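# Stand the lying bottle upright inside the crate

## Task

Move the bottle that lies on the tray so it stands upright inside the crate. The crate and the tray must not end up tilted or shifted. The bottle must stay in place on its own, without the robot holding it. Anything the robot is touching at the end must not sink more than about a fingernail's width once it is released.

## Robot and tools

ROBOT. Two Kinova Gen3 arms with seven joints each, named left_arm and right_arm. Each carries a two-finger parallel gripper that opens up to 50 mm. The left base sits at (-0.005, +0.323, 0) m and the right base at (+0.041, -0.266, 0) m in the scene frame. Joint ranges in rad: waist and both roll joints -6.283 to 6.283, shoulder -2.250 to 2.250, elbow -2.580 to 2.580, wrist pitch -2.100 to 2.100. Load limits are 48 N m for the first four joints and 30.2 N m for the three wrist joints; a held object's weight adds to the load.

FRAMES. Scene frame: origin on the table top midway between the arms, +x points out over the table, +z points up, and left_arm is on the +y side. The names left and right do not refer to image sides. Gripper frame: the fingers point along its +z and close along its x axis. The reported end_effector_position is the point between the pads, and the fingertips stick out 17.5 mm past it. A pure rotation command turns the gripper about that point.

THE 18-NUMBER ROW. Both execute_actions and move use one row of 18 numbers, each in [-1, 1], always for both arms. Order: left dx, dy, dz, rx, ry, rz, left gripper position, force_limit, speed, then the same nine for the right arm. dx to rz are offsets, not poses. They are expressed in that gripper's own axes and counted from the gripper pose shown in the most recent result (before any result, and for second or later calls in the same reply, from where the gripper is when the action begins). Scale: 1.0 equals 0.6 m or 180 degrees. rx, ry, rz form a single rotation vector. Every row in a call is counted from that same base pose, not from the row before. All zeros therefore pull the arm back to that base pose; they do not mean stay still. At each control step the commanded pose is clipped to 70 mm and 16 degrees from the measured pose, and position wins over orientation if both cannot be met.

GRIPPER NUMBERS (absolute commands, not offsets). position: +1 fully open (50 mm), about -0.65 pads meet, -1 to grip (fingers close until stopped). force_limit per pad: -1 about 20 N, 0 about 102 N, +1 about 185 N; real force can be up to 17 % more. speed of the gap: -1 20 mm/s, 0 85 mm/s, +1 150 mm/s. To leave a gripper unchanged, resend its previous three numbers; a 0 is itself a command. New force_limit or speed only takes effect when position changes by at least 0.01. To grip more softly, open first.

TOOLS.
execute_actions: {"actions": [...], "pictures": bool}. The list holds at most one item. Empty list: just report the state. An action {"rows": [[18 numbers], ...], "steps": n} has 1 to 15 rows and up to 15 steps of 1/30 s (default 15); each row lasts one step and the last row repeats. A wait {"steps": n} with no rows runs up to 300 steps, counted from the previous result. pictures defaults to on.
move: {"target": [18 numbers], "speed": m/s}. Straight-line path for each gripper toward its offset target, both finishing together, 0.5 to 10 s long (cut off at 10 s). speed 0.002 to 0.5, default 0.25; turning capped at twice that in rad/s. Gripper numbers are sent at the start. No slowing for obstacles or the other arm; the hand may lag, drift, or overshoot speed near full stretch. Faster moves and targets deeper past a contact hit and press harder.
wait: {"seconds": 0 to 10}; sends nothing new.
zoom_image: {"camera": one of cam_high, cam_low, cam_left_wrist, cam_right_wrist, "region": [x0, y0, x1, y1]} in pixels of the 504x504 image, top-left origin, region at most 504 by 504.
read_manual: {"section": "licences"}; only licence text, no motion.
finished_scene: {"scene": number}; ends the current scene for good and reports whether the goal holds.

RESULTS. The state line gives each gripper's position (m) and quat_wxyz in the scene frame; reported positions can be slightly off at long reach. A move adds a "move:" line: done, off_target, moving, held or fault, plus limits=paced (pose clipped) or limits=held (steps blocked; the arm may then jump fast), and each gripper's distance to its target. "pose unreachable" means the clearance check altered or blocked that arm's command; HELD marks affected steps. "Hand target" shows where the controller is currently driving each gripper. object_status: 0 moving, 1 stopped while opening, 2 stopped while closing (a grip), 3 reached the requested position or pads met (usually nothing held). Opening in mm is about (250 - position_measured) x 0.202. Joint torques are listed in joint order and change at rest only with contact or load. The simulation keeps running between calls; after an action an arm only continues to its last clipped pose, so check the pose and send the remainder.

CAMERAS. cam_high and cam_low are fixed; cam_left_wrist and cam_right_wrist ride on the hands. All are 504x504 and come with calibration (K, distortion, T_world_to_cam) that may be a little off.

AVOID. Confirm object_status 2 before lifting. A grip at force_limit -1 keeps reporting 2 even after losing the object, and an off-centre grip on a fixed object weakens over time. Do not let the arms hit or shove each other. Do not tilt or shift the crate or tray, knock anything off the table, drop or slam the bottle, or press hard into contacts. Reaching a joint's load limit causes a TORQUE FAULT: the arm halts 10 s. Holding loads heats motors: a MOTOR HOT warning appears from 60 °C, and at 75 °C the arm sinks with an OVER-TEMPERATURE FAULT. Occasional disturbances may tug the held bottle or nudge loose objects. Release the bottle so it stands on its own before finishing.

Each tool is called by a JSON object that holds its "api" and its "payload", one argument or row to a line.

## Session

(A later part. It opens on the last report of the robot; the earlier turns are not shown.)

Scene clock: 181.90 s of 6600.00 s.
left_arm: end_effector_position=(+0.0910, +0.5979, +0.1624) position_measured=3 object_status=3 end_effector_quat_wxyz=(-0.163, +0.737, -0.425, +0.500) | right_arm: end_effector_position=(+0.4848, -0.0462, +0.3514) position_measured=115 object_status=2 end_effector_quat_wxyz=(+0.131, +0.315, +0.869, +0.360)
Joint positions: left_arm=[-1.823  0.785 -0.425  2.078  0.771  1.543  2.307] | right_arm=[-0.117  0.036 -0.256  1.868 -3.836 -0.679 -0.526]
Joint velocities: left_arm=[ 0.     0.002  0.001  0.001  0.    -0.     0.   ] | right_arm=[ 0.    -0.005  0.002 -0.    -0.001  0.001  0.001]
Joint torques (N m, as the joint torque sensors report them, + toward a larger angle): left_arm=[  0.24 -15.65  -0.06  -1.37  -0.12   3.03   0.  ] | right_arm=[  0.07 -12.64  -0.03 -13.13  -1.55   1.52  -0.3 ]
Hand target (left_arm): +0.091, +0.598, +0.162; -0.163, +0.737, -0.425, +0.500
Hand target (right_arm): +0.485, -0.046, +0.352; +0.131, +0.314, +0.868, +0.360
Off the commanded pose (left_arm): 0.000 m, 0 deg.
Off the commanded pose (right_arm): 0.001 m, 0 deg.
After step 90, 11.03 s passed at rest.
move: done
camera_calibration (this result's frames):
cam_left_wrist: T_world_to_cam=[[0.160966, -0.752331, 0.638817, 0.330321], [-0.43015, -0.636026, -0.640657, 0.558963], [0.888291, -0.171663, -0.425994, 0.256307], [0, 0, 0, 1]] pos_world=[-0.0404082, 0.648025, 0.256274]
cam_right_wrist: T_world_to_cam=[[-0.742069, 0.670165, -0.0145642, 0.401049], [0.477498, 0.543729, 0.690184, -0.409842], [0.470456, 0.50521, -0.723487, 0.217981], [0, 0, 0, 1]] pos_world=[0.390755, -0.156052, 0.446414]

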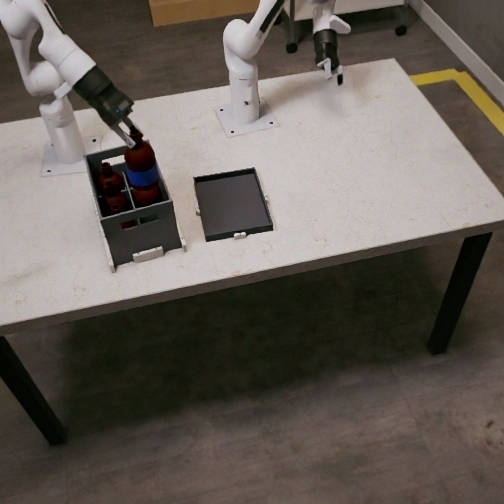

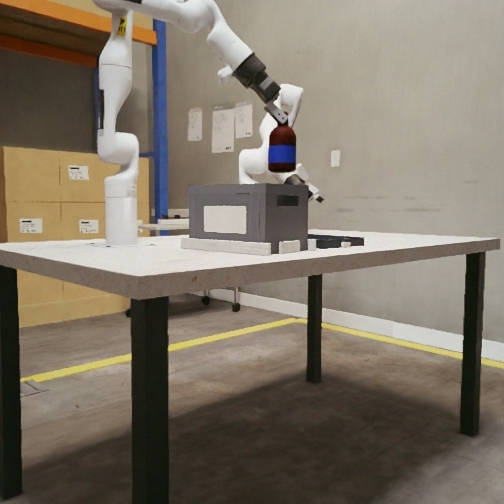

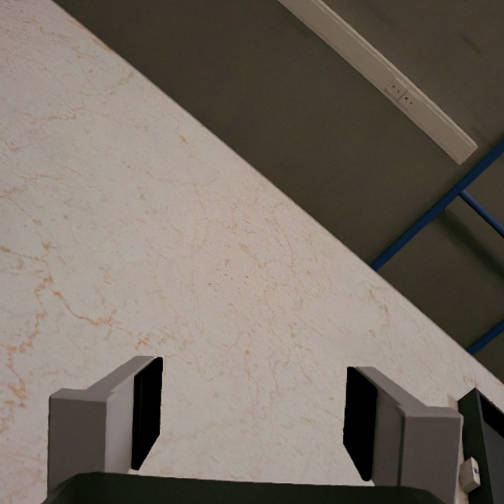

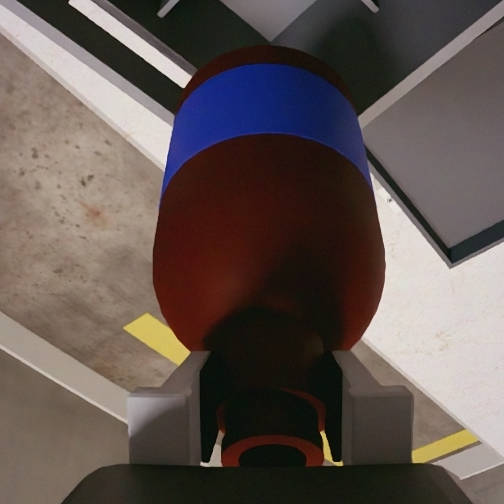

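{"api": "move", "payload": {
  "target": [0,0,0,0,0,0,1,0,0,0,-0.074,0.079,0,0,0,-1,0.6,-0.5],
  "speed": 0.08
}}

{"api": "zoom_image", "payload": {
  "camera": "cam_high",
  "region": [70, 110, 200, 240]
}}

{"api": "zoom_image", "payload": {
  "camera": "cam_low",
  "region": [180, 90, 350, 260]
}}

Scene clock: 193.47 s of 6600.00 s.
left_arm: end_effector_position=(+0.0910, +0.5979, +0.1624) position_measured=3 object_status=3 end_effector_quat_wxyz=(-0.163, +0.737, -0.425, +0.500) | right_arm: end_effector_position=(+0.4861, -0.0448, +0.2865) position_measured=115 object_status=2 end_effector_quat_wxyz=(+0.131, +0.314, +0.869, +0.360)
Joint positions: left_arm=[-1.823  0.785 -0.425  2.078  0.771  1.543  2.307] | right_arm=[-0.105  0.113 -0.29   2.014 -4.025 -0.502 -0.284]
Joint velocities: left_arm=[ 0.    -0.001 -0.    -0.    -0.     0.002 -0.   ] | right_arm=[ 0.001  0.003  0.001  0.001 -0.     0.001  0.004]
Joint torques (N m, as the joint torque sensors report them, + toward a larger angle): left_arm=[  0.1  -15.55   0.06  -1.39  -0.07   3.03   0.07] | right_arm=[  0.05 -13.     0.06 -12.31  -1.28   0.67  -0.12]
Hand target (left_arm): +0.091, +0.598, +0.162; -0.163, +0.737, -0.425, +0.500
Hand target (right_arm): +0.486, -0.045, +0.286; +0.131, +0.315, +0.869, +0.360
Off the commanded pose (left_arm): 0.000 m, 0 deg.
Off the commanded pose (right_arm): 0.000 m, 0 deg.
After step 90, 7.47 s passed at rest.
move: done
camera_calibration (this result's frames):
cam_left_wrist: T_world_to_cam=[[0.160967, -0.752332, 0.638816, 0.330323], [-0.43015, -0.636026, -0.640658, 0.558963], [0.888291, -0.171662, -0.425995, 0.256307], [0, 0, 0, 1]] pos_world=[-0.0404085, 0.648025, 0.256274]
cam_right_wrist: T_world_to_cam=[[-0.741996, 0.670231, -0.0152541, 0.400317], [0.477547, 0.544376, 0.68964, -0.366225], [0.470522, 0.504426, -0.723992, 0.169737], [0, 0, 0, 1]] pos_world=[0.392058, -0.15456, 0.381559]

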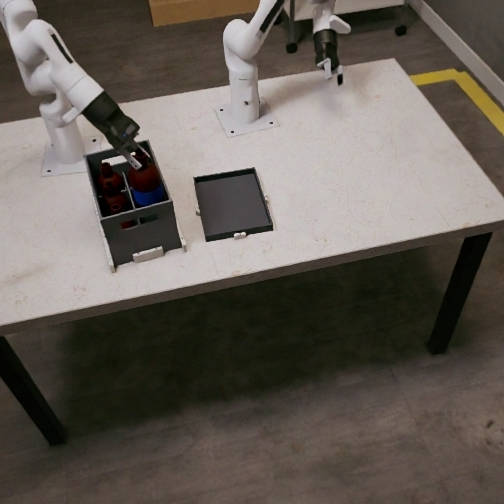

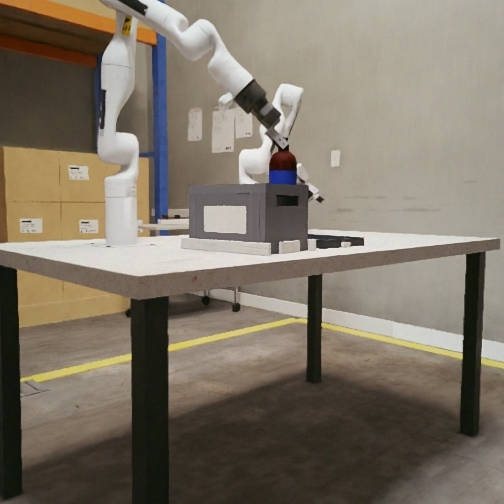

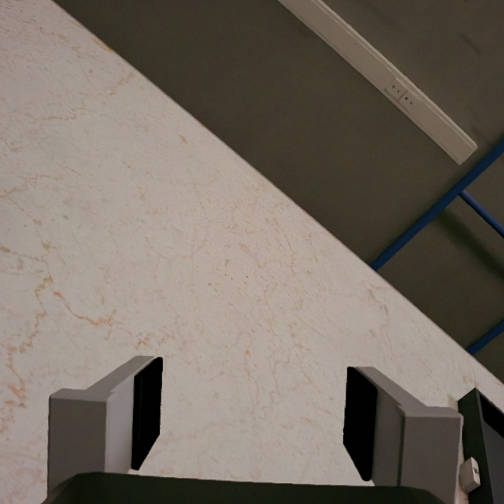

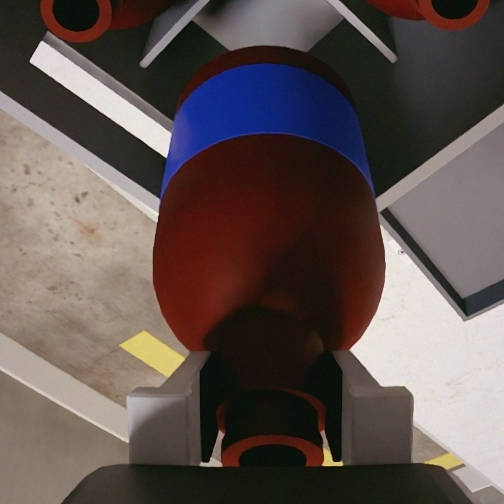

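Region (70, 110, 200, 240) of cam_high's 504x504 image, scaled by 3.877, with more detail than that image has.

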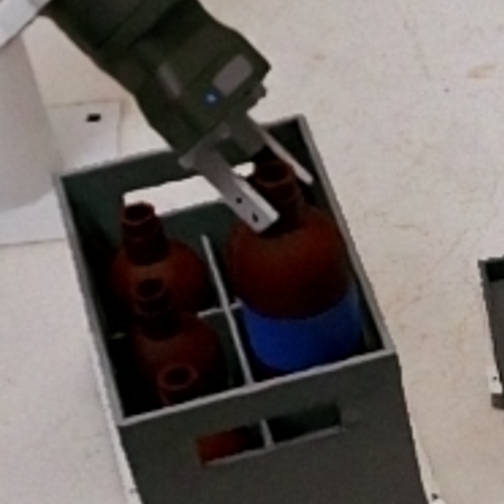

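Region (180, 90, 350, 260) of cam_low's 504x504 image, scaled by 2.965, with more detail than that image has.

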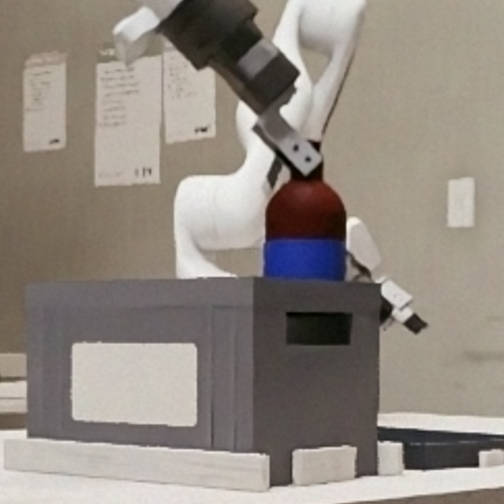

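{"api": "move", "payload": {
  "target": [0,0,0,0,0,0,1,0,0,0,-0.051,0.056,0,0,0,-1,0.6,-0.5],
  "speed": 0.08
}}

Scene clock: 202.17 s of 6600.00 s.
left_arm: end_effector_position=(+0.0910, +0.5979, +0.1624) position_measured=3 object_status=3 end_effector_quat_wxyz=(-0.163, +0.737, -0.425, +0.500) | right_arm: end_effector_position=(+0.4872, -0.0430, +0.2411) position_measured=115 object_status=2 end_effector_quat_wxyz=(+0.131, +0.314, +0.869, +0.359)
Joint positions: left_arm=[-1.823  0.785 -0.425  2.078  0.771  1.543  2.307] | right_arm=[-0.063  0.194 -0.36   2.098 -4.244 -0.382 -0.025]
Joint velocities: left_arm=[ 0.    -0.002 -0.001  0.     0.     0.     0.   ] | right_arm=[ 0.002  0.006  0.006  0.002 -0.007  0.001  0.008]
Joint torques (N m, as the joint torque sensors report them, + toward a larger angle): left_arm=[  0.27 -15.69   0.04  -1.41  -0.08   3.09  -0.01] | right_arm=[ -0.21 -13.67  -0.59 -11.27  -0.98   0.18  -0.27]
Hand target (left_arm): +0.091, +0.598, +0.162; -0.163, +0.737, -0.425, +0.500
Hand target (right_arm): +0.487, -0.043, +0.241; +0.131, +0.315, +0.869, +0.359
Off the commanded pose (left_arm): 0.000 m, 0 deg.
Off the commanded pose (right_arm): 0.000 m, 0 deg.
After step 90, 4.87 s passed at rest.
move: done
camera_calibration (this result's frames):
cam_left_wrist: T_world_to_cam=[[0.160968, -0.752333, 0.638815, 0.330324], [-0.43015, -0.636025, -0.640658, 0.558963], [0.888291, -0.171661, -0.425995, 0.256307], [0, 0, 0, 1]] pos_world=[-0.0404087, 0.648026, 0.256273]
cam_right_wrist: T_world_to_cam=[[-0.742623, 0.669521, -0.015895, 0.399634], [0.477005, 0.545448, 0.689168, -0.336048], [0.470082, 0.50421, -0.724427, 0.135805], [0, 0, 0, 1]] pos_world=[0.393235, -0.152741, 0.336326]

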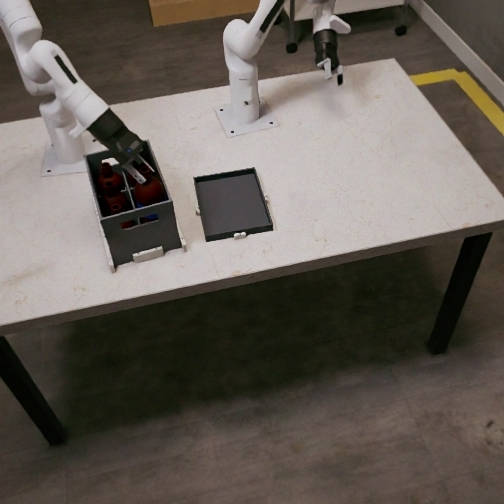

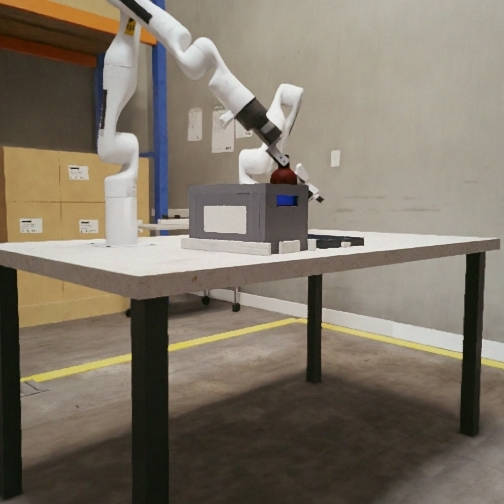

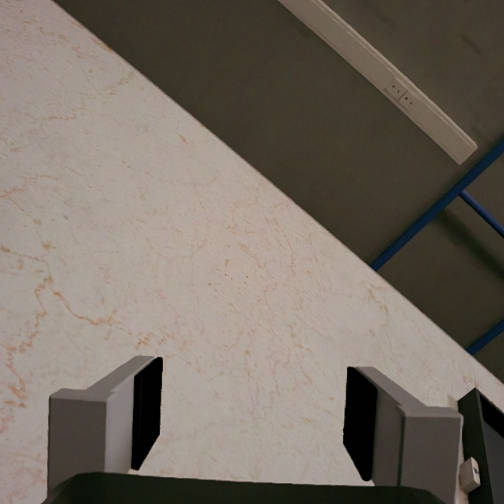

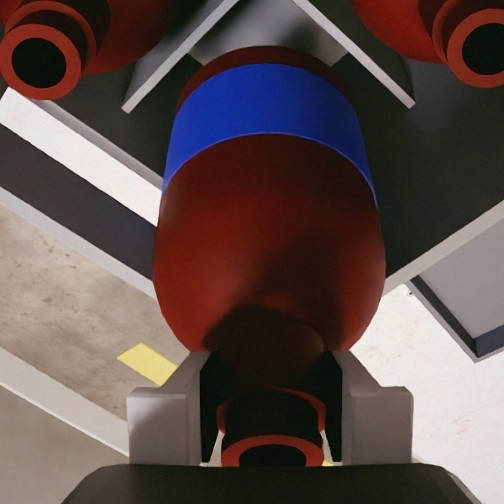

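{"api": "move", "payload": {
  "target": [0,0,0,0,0,0,1,0,0,0,-0.086,0.086,0,0,0,-1,0.6,-0.5],
  "speed": 0.05
}}

{"api": "move", "payload": {
  "target": [0,0,0,0,0,0,1,0,0,0,-0.009,0.009,0,0,0,-1,0.6,-0.5],
  "speed": 0.015
}}

Scene clock: 208.73 s of 6600.00 s.
left_arm: end_effector_position=(+0.0910, +0.5979, +0.1624) position_measured=3 object_status=3 end_effector_quat_wxyz=(-0.163, +0.737, -0.425, +0.500) | right_arm: end_effector_position=(+0.4868, -0.0436, +0.1678) position_measured=115 object_status=2 end_effector_quat_wxyz=(+0.130, +0.314, +0.870, +0.358)
Joint positions: left_arm=[-1.823  0.785 -0.425  2.078  0.771  1.543  2.307] | right_arm=[ 0.038  0.374 -0.519  2.206 -4.976 -0.237  0.795]
Joint velocities: left_arm=[ 0.     0.     0.     0.001 -0.    -0.001 -0.001] | right_arm=[-0.029 -0.002  0.047  0.023 -0.163 -0.025  0.157]
Joint torques (N m, as the joint torque sensors report them, + toward a larger angle): left_arm=[  0.22 -15.65   0.05  -1.54  -0.14   3.08   0.03] | right_arm=[ -0.27 -14.28  -2.11  -9.27  -0.52  -2.34  -0.42]
Hand target (left_arm): +0.091, +0.598, +0.162; -0.163, +0.737, -0.425, +0.500
Hand target (right_arm): +0.487, -0.043, +0.168; +0.130, +0.314, +0.870, +0.358
Off the commanded pose (left_arm): 0.000 m, 0 deg.
Off the commanded pose (right_arm): 0.001 m, 0 deg.
After step 90, 1.80 s passed at rest.
move: done
camera_calibration (this result's frames):
cam_left_wrist: T_world_to_cam=[[0.160968, -0.752334, 0.638814, 0.330326], [-0.43015, -0.636024, -0.640659, 0.558962], [0.88829, -0.17166, -0.425996, 0.256307], [0, 0, 0, 1]] pos_world=[-0.0404089, 0.648026, 0.256273]
cam_right_wrist: T_world_to_cam=[[-0.74317, 0.668929, -0.0152421, 0.39877], [0.478611, 0.547373, 0.686524, -0.28522], [0.467579, 0.502909, -0.726948, 0.0847494], [0, 0, 0, 1]] pos_world=[0.393237, -0.153248, 0.263497]

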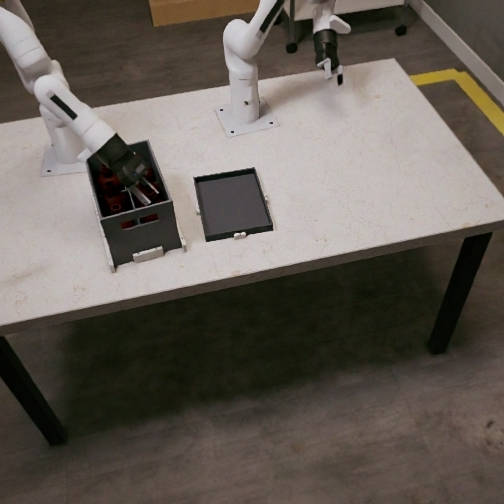

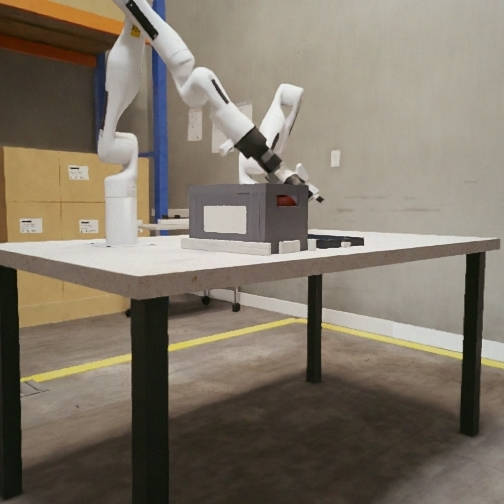

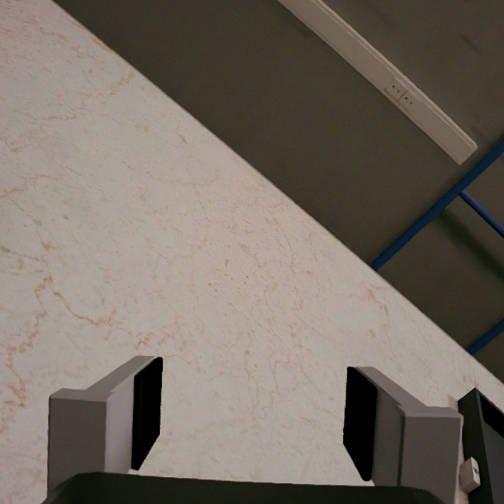

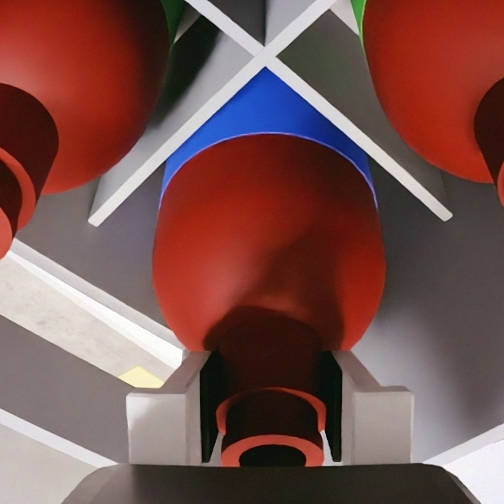

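Scene clock: 209.47 s of 6600.00 s.
left_arm: end_effector_position=(+0.0910, +0.5979, +0.1624) position_measured=3 object_status=3 end_effector_quat_wxyz=(-0.163, +0.737, -0.425, +0.500) | right_arm: end_effector_position=(+0.4869, -0.0440, +0.1601) position_measured=115 object_status=2 end_effector_quat_wxyz=(+0.130, +0.314, +0.870, +0.358)
Joint positions: left_arm=[-1.823  0.785 -0.425  2.078  0.771  1.543  2.307] | right_arm=[ 0.007  0.388 -0.481  2.216 -5.072 -0.253  0.895]
Joint velocities: left_arm=[ 0.    -0.002 -0.001 -0.001  0.     0.     0.   ] | right_arm=[-0.003  0.001 -0.002  0.001 -0.007 -0.001  0.007]
Joint torques (N m, as the joint torque sensors report them, + toward a larger angle): left_arm=[  0.06 -15.67   0.08  -1.45  -0.09   3.02  -0.08] | right_arm=[  0.27 -15.12  -2.07  -8.77  -0.62  -2.54  -0.16]
Hand target (left_arm): +0.091, +0.598, +0.162; -0.163, +0.737, -0.425, +0.500
Hand target (right_arm): +0.487, -0.044, +0.160; +0.130, +0.314, +0.870, +0.358
Off the commanded pose (left_arm): 0.000 m, 0 deg.
Off the commanded pose (right_arm): 0.000 m, 0 deg.
move: done
camera_calibration (this result's frames):
cam_left_wrist: T_world_to_cam=[[0.160969, -0.752335, 0.638813, 0.330327], [-0.430151, -0.636023, -0.64066, 0.558962], [0.88829, -0.17166, -0.425997, 0.256307], [0, 0, 0, 1]] pos_world=[-0.0404091, 0.648027, 0.256273]
cam_right_wrist: T_world_to_cam=[[-0.742827, 0.669309, -0.0152909, 0.398806], [0.479023, 0.547318, 0.68628, -0.279978], [0.467702, 0.502462, -0.727177, 0.0792625], [0, 0, 0, 1]] pos_world=[0.393288, -0.153514, 0.255879]

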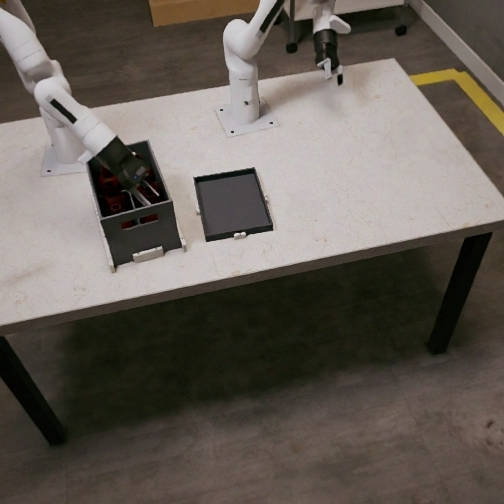

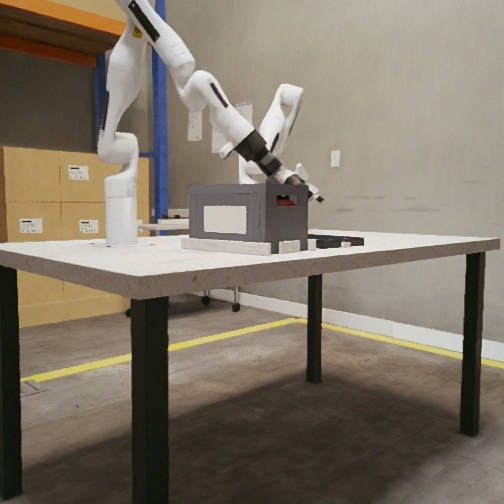

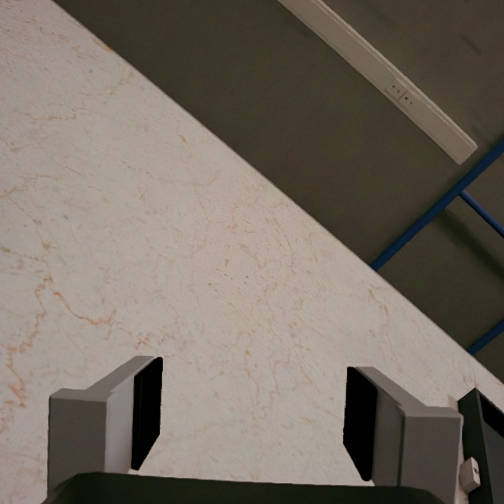

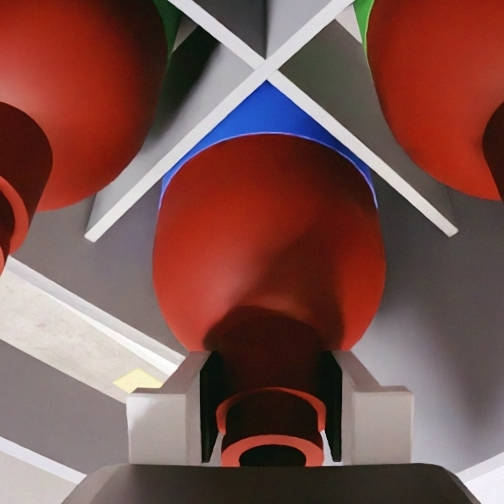

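{"api": "execute_actions", "payload": {
  "actions": [
    {"rows":[[0,0,0,0,0,0,1,0,0,0,-0.001,0.001,0,0,0,-1,0.6,-0.5],[0,0,0,0,0,0,1,0,0,0,-0.002,0.002,0,0,0,-1,0.6,-0.5],[0,0,0,0,0,0,1,0,0,0,-0.003,0.003,0,0,0,-1,0.6,-0.5],[0,0,0,0,0,0,1,0,0,0,-0.004,0.004,0,0,0,-1,0.6,-0.5],[0,0,0,0,0,0,1,0,0,0,-0.005,0.005,0,0,0,-1,0.6,-0.5]],"steps":15}
  ],
  "pictures": false
}}

Scene clock: 220.70 s of 6600.00 s.
left_arm: end_effector_position=(+0.0910, +0.5979, +0.1624) position_measured=3 object_status=3 end_effector_quat_wxyz=(-0.163, +0.737, -0.425, +0.500) | right_arm: end_effector_position=(+0.4870, -0.0441, +0.1559) position_measured=115 object_status=2 end_effector_quat_wxyz=(+0.130, +0.314, +0.870, +0.358)
Joint positions: left_arm=[-1.823  0.785 -0.425  2.078  0.771  1.543  2.307] | right_arm=[-0.012  0.396 -0.458  2.222 -5.119 -0.265  0.944]
Joint velocities: left_arm=[ 0.     0.001  0.     0.001 -0.     0.003  0.   ] | right_arm=[-0.002  0.    -0.002  0.    -0.002  0.001  0.002]
Joint torques (N m, as the joint torque sensors report them, + toward a larger angle): left_arm=[  0.22 -15.66   0.08  -1.4   -0.15   3.03   0.01] | right_arm=[  0.13 -15.16  -2.34  -8.48  -0.11  -2.54  -0.31]
Hand target (left_arm): +0.091, +0.598, +0.162; -0.163, +0.737, -0.425, +0.500
Hand target (right_arm): +0.487, -0.044, +0.156; +0.130, +0.314, +0.870, +0.358
Off the commanded pose (left_arm): 0.000 m, 0 deg.
Off the commanded pose (right_arm): 0.000 m, 0 deg.
Steps of this call (steps 1 to 90: nothing new was sent; then 7.73 s passed at rest; steps 91 to 105: all 15 steps of this action). Readings (end_effector_position | what the end effector reports):
91: left_arm (+0.0910, +0.5979, +0.1624) | right_arm (+0.4867, -0.0435, +0.1599) | left_arm position_measured=3 object_status=3 | right_arm position_measured=115 object_status=2
92: left_arm (+0.0910, +0.5979, +0.1624) | right_arm (+0.4866, -0.0433, +0.1593) | left_arm position_measured=3 object_status=3 | right_arm position_measured=115 object_status=2
94: left_arm (+0.0910, +0.5979, +0.1624) | right_arm (+0.4866, -0.0433, +0.1577) | left_arm position_measured=3 object_status=3 | right_arm position_measured=115 object_status=2
98: left_arm (+0.0910, +0.5979, +0.1624) | right_arm (+0.4871, -0.0444, +0.1560) | left_arm position_measured=3 object_status=3 | right_arm position_measured=115 object_status=2
105: the state above

{"api": "execute_actions", "payload": {
  "actions": [
    {"rows":[[0,0,0,0,0,0,1,0,0,0,-0.001,0.001,0,0,0,-1,0.6,-0.5],[0,0,0,0,0,0,1,0,0,0,-0.002,0.002,0,0,0,-1,0.6,-0.5],[0,0,0,0,0,0,1,0,0,0,-0.003,0.003,0,0,0,-1,0.6,-0.5],[0,0,0,0,0,0,1,0,0,0,-0.004,0.004,0,0,0,-1,0.6,-0.5]],"steps":15}
  ],
  "pictures": false
}}

Scene clock: 228.43 s of 6600.00 s.
left_arm: end_effector_position=(+0.0910, +0.5979, +0.1624) position_measured=3 object_status=3 end_effector_quat_wxyz=(-0.163, +0.737, -0.425, +0.500) | right_arm: end_effector_position=(+0.4870, -0.0442, +0.1525) position_measured=115 object_status=2 end_effector_quat_wxyz=(+0.130, +0.314, +0.870, +0.358)
Joint positions: left_arm=[-1.823  0.785 -0.425  2.078  0.771  1.543  2.307] | right_arm=[-0.028  0.403 -0.439  2.227 -5.153 -0.275  0.98 ]
Joint velocities: left_arm=[-0.    -0.    -0.001  0.002  0.    -0.001 -0.   ] | right_arm=[-0.001 -0.001 -0.001 -0.    -0.001  0.    -0.   ]
Joint torques (N m, as the joint torque sensors report them, + toward a larger angle): left_arm=[  0.29 -15.65   0.21  -1.41  -0.17   3.09   0.03] | right_arm=[  0.3  -15.17  -2.52  -8.4   -0.34  -2.61  -0.36]
Hand target (left_arm): +0.091, +0.598, +0.162; -0.163, +0.737, -0.425, +0.500
Hand target (right_arm): +0.487, -0.044, +0.152; +0.130, +0.314, +0.870, +0.358
Off the commanded pose (left_arm): 0.000 m, 0 deg.
Off the commanded pose (right_arm): 0.000 m, 0 deg.
Steps of this call (steps 1 to 90: nothing new was sent; then 4.23 s passed at rest; steps 91 to 105: all 15 steps of this action). Readings (end_effector_position | what the end effector reports):
91: left_arm (+0.0910, +0.5979, +0.1624) | right_arm (+0.4868, -0.0438, +0.1556) | left_arm position_measured=3 object_status=3 | right_arm position_measured=115 object_status=2
92: left_arm (+0.0910, +0.5979, +0.1624) | right_arm (+0.4867, -0.0435, +0.1550) | left_arm position_measured=3 object_status=3 | right_arm position_measured=115 object_status=2
94: left_arm (+0.0910, +0.5979, +0.1624) | right_arm (+0.4866, -0.0434, +0.1535) | left_arm position_measured=3 object_status=3 | right_arm position_measured=115 object_status=2
98: left_arm (+0.0910, +0.5979, +0.1624) | right_arm (+0.4872, -0.0446, +0.1526) | left_arm position_measured=3 object_status=3 | right_arm position_measured=115 object_status=2
105: the state above

{"api": "execute_actions", "payload": {
  "actions": [
    {"rows":[[0,0,0,0,0,0,1,0,0,0,-0.001,0.001,0,0,0,-1,0.6,-0.5],[0,0,0,0,0,0,1,0,0,0,-0.002,0.002,0,0,0,-1,0.6,-0.5],[0,0,0,0,0,0,1,0,0,0,-0.003,0.003,0,0,0,-1,0.6,-0.5],[0,0,0,0,0,0,1,0,0,0,-0.004,0.004,0,0,0,-1,0.6,-0.5]],"steps":15}
  ],
  "pictures": false
}}

Scene clock: 237.33 s of 6600.00 s.
left_arm: end_effector_position=(+0.0910, +0.5979, +0.1624) position_measured=3 object_status=3 end_effector_quat_wxyz=(-0.163, +0.737, -0.425, +0.500) | right_arm: end_effector_position=(+0.4871, -0.0443, +0.1492) position_measured=115 object_status=2 end_effector_quat_wxyz=(+0.130, +0.315, +0.870, +0.358)
Joint positions: left_arm=[-1.823  0.785 -0.425  2.078  0.771  1.543  2.307] | right_arm=[-0.043  0.409 -0.421  2.231 -5.184 -0.285  1.014]
Joint velocities: left_arm=[ 0.     0.001 -0.    -0.001 -0.     0.001  0.   ] | right_arm=[-0.     0.     0.001 -0.    -0.002  0.001  0.002]
Joint torques (N m, as the joint torque sensors report them, + toward a larger angle): left_arm=[  0.29 -15.53   0.1   -1.39   0.01   3.11   0.07] | right_arm=[ -0.23 -15.15  -2.04  -8.24  -0.4   -2.45  -0.34]
Hand target (left_arm): +0.091, +0.598, +0.162; -0.163, +0.737, -0.425, +0.500
Hand target (right_arm): +0.487, -0.044, +0.149; +0.130, +0.314, +0.870, +0.358
Off the commanded pose (left_arm): 0.000 m, 0 deg.
Off the commanded pose (right_arm): 0.000 m, 0 deg.
Steps of this call (steps 1 to 90: nothing new was sent; then 5.40 s passed at rest; steps 91 to 105: all 15 steps of this action). Readings (end_effector_position | what the end effector reports):
91: left_arm (+0.0910, +0.5979, +0.1624) | right_arm (+0.4868, -0.0439, +0.1522) | left_arm position_measured=3 object_status=3 | right_arm position_measured=115 object_status=2
92: left_arm (+0.0910, +0.5979, +0.1624) | right_arm (+0.4867, -0.0436, +0.1516) | left_arm position_measured=3 object_status=3 | right_arm position_measured=115 object_status=2
94: left_arm (+0.0910, +0.5979, +0.1624) | right_arm (+0.4866, -0.0434, +0.1501) | left_arm position_measured=3 object_status=3 | right_arm position_measured=115 object_status=2
98: left_arm (+0.0910, +0.5979, +0.1624) | right_arm (+0.4873, -0.0447, +0.1492) | left_arm position_measured=3 object_status=3 | right_arm position_measured=115 object_status=2
105: the state above

{"api": "execute_actions", "payload": {
  "actions": [
    {"rows":[[0,0,0,0,0,0,1,0,0,0,-0.001,0.001,0,0,0,-1,0.6,-0.5],[0,0,0,0,0,0,1,0,0,0,-0.002,0.002,0,0,0,-1,0.6,-0.5],[0,0,0,0,0,0,1,0,0,0,-0.003,0.003,0,0,0,-1,0.6,-0.5],[0,0,0,0,0,0,1,0,0,0,-0.004,0.004,0,0,0,-1,0.6,-0.5]],"steps":15}
  ]
}}

Scene clock: 241.93 s of 6600.00 s.
left_arm: end_effector_position=(+0.0910, +0.5979, +0.1624) position_measured=3 object_status=3 end_effector_quat_wxyz=(-0.163, +0.737, -0.425, +0.500) | right_arm: end_effector_position=(+0.4886, -0.0433, +0.1487) position_measured=115 object_status=2 end_effector_quat_wxyz=(+0.132, +0.313, +0.869, +0.360)
Joint positions: left_arm=[-1.823  0.785 -0.425  2.078  0.771  1.543  2.307] | right_arm=[-0.057  0.412 -0.403  2.233 -5.214 -0.298  1.044]
Joint velocities: left_arm=[-0.     0.    -0.     0.001  0.    -0.001 -0.001] | right_arm=[-0.002  0.002  0.003  0.     0.001 -0.    -0.001]
Joint torques (N m, as the joint torque sensors report them, + toward a larger angle): left_arm=[  0.17 -15.67   0.14  -1.66  -0.15   3.02   0.01] | right_arm=[ -0.17 -10.86  -1.44  -6.01  -0.14  -1.12  -0.11]
Hand target (left_arm): +0.091, +0.598, +0.162; -0.163, +0.737, -0.425, +0.500
Hand target (right_arm): +0.487, -0.044, +0.146; +0.130, +0.315, +0.870, +0.358
Off the commanded pose (left_arm): 0.000 m, 0 deg.
Off the commanded pose (right_arm): 0.003 m, 0 deg.
Steps of this call (steps 1 to 90: nothing new was sent; then 1.10 s passed at rest; steps 91 to 105: all 15 steps of this action). Readings (end_effector_position | what the end effector reports):
91: left_arm (+0.0910, +0.5979, +0.1624) | right_arm (+0.4870, -0.0442, +0.1489) | left_arm position_measured=3 object_status=3 | right_arm position_measured=115 object_status=2
92: left_arm (+0.0910, +0.5979, +0.1624) | right_arm (+0.4874, -0.0438, +0.1489) | left_arm position_measured=3 object_status=3 | right_arm position_measured=115 object_status=2
94: left_arm (+0.0910, +0.5979, +0.1624) | right_arm (+0.4882, -0.0433, +0.1488) | left_arm position_measured=3 object_status=3 | right_arm position_measured=115 object_status=2
98: left_arm (+0.0910, +0.5979, +0.1624) | right_arm (+0.4886, -0.0434, +0.1487) | left_arm position_measured=3 object_status=3 | right_arm position_measured=115 object_status=2
105: the state above
camera_calibration (this result's frames):
cam_left_wrist: T_world_to_cam=[[0.160972, -0.752338, 0.638808, 0.330333], [-0.430152, -0.63602, -0.640662, 0.558961], [0.888289, -0.171656, -0.426001, 0.256306], [0, 0, 0, 1]] pos_world=[-0.0404101, 0.648029, 0.256273]
cam_right_wrist: T_world_to_cam=[[-0.742557, 0.669542, -0.0179831, 0.399699], [0.474861, 0.545201, 0.690842, -0.272085], [0.472352, 0.50445, -0.722782, 0.0669936], [0, 0, 0, 1]] pos_world=[0.394358, -0.153069, 0.243578]

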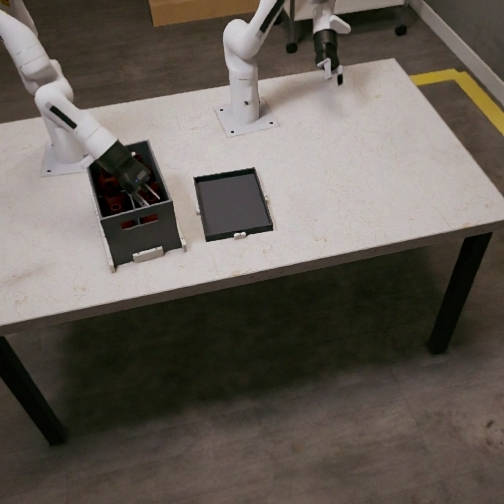

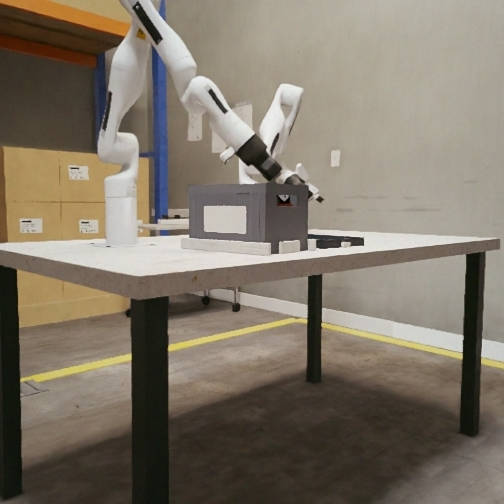

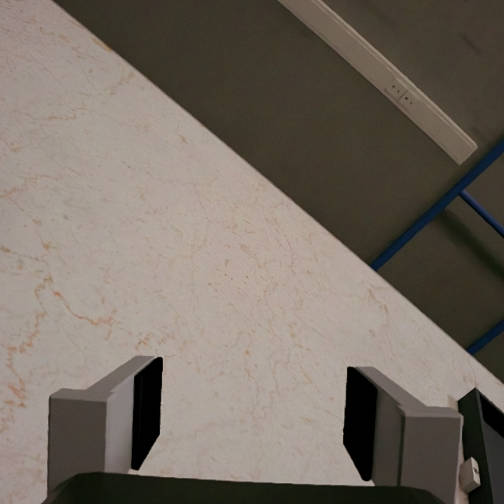

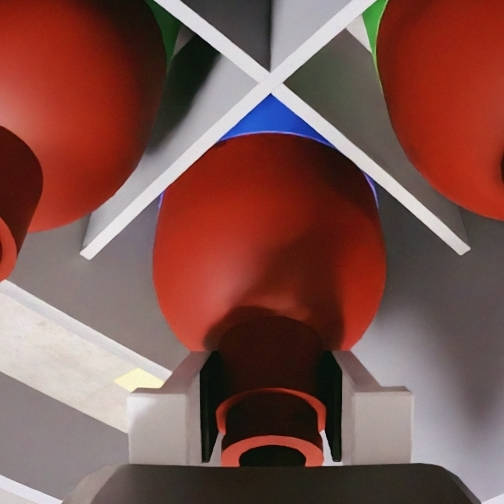

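Landed. Release and retreat.

{"api": "move", "payload": {
  "target": [0,0,0,0,0,0,1,0,0,0,0,0,0,0,0,0.65,0,-0.5]
}}

{"api": "move", "payload": {
  "target": [0,0,0,0,0,0,1,0,0,0,0.07,-0.12,0,0,0,0.65,0,-0.5],
  "speed": 0.08
}}

Scene clock: 246.83 s of 6600.00 s.
left_arm: end_effector_position=(+0.0910, +0.5979, +0.1624) position_measured=3 object_status=3 end_effector_quat_wxyz=(-0.163, +0.737, -0.425, +0.500) | right_arm: end_effector_position=(+0.4886, -0.0433, +0.1487) position_measured=56 object_status=3 end_effector_quat_wxyz=(+0.132, +0.313, +0.869, +0.360)
Joint positions: left_arm=[-1.823  0.785 -0.425  2.078  0.771  1.543  2.307] | right_arm=[-0.058  0.412 -0.403  2.233 -5.214 -0.298  1.044]
Joint velocities: left_arm=[ 0.    -0.001  0.001  0.     0.     0.002 -0.   ] | right_arm=[ 0.    -0.     0.     0.    -0.    -0.    -0.001]
Joint torques (N m, as the joint torque sensors report them, + toward a larger angle): left_arm=[  0.21 -15.66   0.08  -1.49  -0.11   3.07   0.06] | right_arm=[ -0.15 -14.2   -1.55  -7.72  -0.24  -2.23  -0.41]
Hand target (left_arm): +0.091, +0.598, +0.162; -0.163, +0.737, -0.425, +0.500
Hand target (right_arm): +0.489, -0.043, +0.149; +0.132, +0.313, +0.869, +0.360
Off the commanded pose (left_arm): 0.000 m, 0 deg.
Off the commanded pose (right_arm): 0.000 m, 0 deg.
After step 90, 1.20 s passed at rest.
move: done
camera_calibration (this result's frames):
cam_left_wrist: T_world_to_cam=[[0.160973, -0.752339, 0.638806, 0.330335], [-0.430152, -0.636019, -0.640663, 0.558961], [0.888289, -0.171655, -0.426002, 0.256306], [0, 0, 0, 1]] pos_world=[-0.0404104, 0.64803, 0.256273]
cam_right_wrist: T_world_to_cam=[[-0.742556, 0.669543, -0.0179881, 0.399701], [0.474857, 0.5452, 0.690846, -0.272087], [0.472358, 0.50445, -0.722778, 0.0669912], [0, 0, 0, 1]] pos_world=[0.394359, -0.153069, 0.24358]

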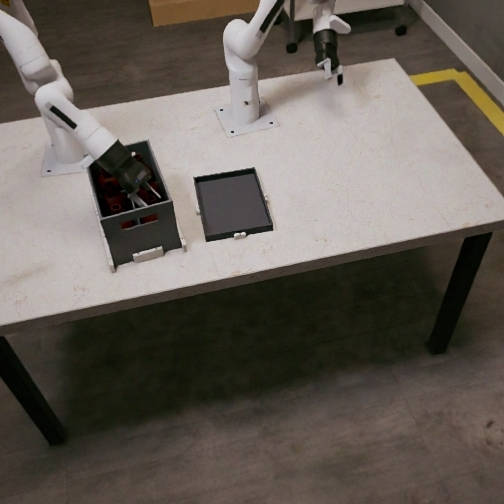

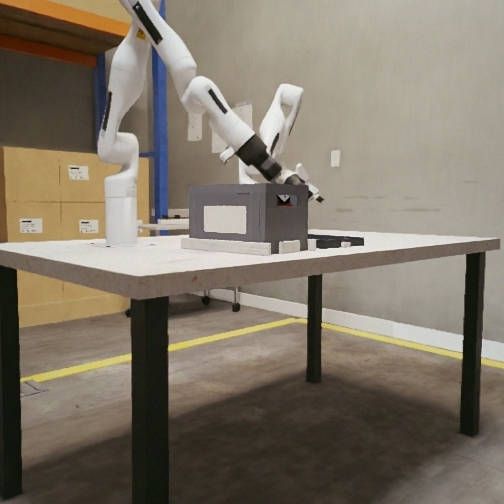

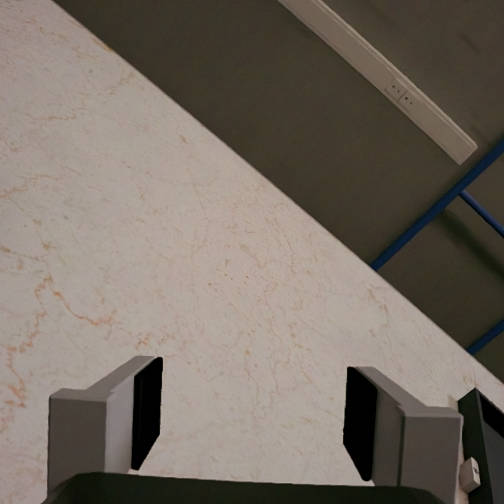

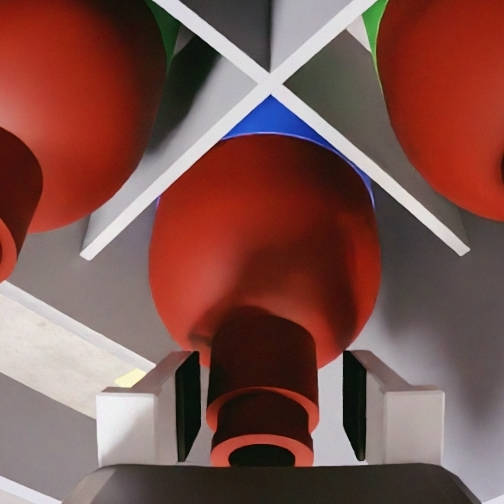

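Scene clock: 248.27 s of 6600.00 s.
left_arm: end_effector_position=(+0.0910, +0.5979, +0.1624) position_measured=3 object_status=3 end_effector_quat_wxyz=(-0.163, +0.737, -0.425, +0.500) | right_arm: end_effector_position=(+0.4755, -0.0600, +0.2297) position_measured=56 object_status=3 end_effector_quat_wxyz=(+0.133, +0.314, +0.868, +0.361)
Joint positions: left_arm=[-1.823  0.785 -0.425  2.078  0.771  1.543  2.307] | right_arm=[ 0.068  0.192 -0.456  2.162 -4.36  -0.372  0.137]
Joint velocities: left_arm=[-0.     0.001  0.001 -0.001 -0.     0.     0.   ] | right_arm=[-0.004 -0.004 -0.008 -0.003  0.009 -0.001 -0.012]
Joint torques (N m, as the joint torque sensors report them, + toward a larger angle): left_arm=[  0.07 -15.53   0.01  -1.43  -0.14   2.98  -0.01] | right_arm=[ -0.67 -11.83  -0.59  -9.66  -0.75  -0.44  -0.33]
Hand target (left_arm): +0.091, +0.598, +0.162; -0.163, +0.737, -0.425, +0.500
Hand target (right_arm): +0.475, -0.059, +0.230; +0.133, +0.314, +0.868, +0.361
Off the commanded pose (left_arm): 0.000 m, 0 deg.
Off the commanded pose (right_arm): 0.001 m, 0 deg.
move: done
camera_calibration (this result's frames):
cam_left_wrist: T_world_to_cam=[[0.160973, -0.75234, 0.638805, 0.330336], [-0.430153, -0.636018, -0.640663, 0.558961], [0.888288, -0.171654, -0.426003, 0.256306], [0, 0, 0, 1]] pos_world=[-0.0404106, 0.648031, 0.256272]
cam_right_wrist: T_world_to_cam=[[-0.740879, 0.671404, -0.0177678, 0.401894], [0.47482, 0.542297, 0.693152, -0.313414], [0.475021, 0.505105, -0.720572, 0.138435], [0, 0, 0, 1]] pos_world=[0.380811, -0.169794, 0.324137]

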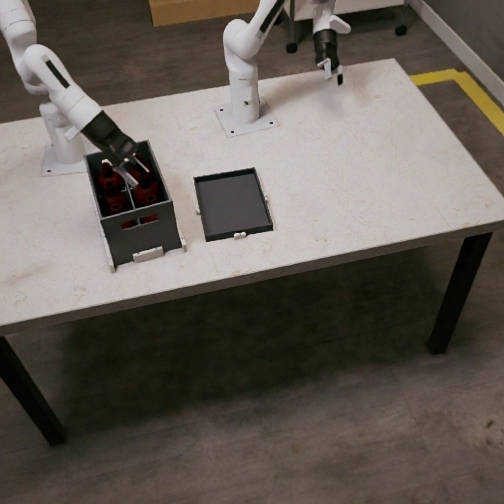

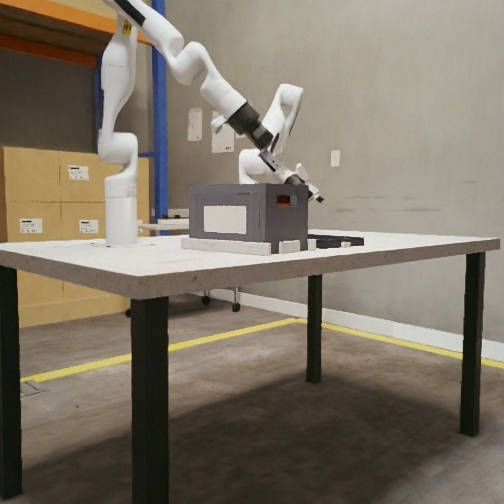

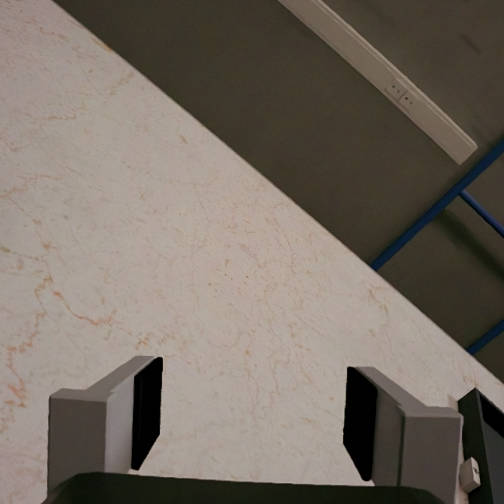

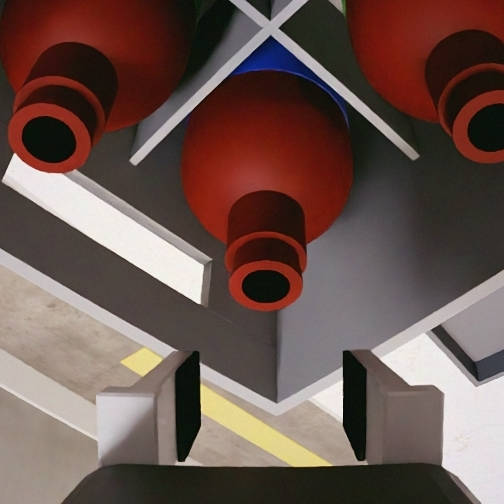

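{"api": "finished_scene", "payload": {
  "scene": 1
}}

The scene is finished: the task was done.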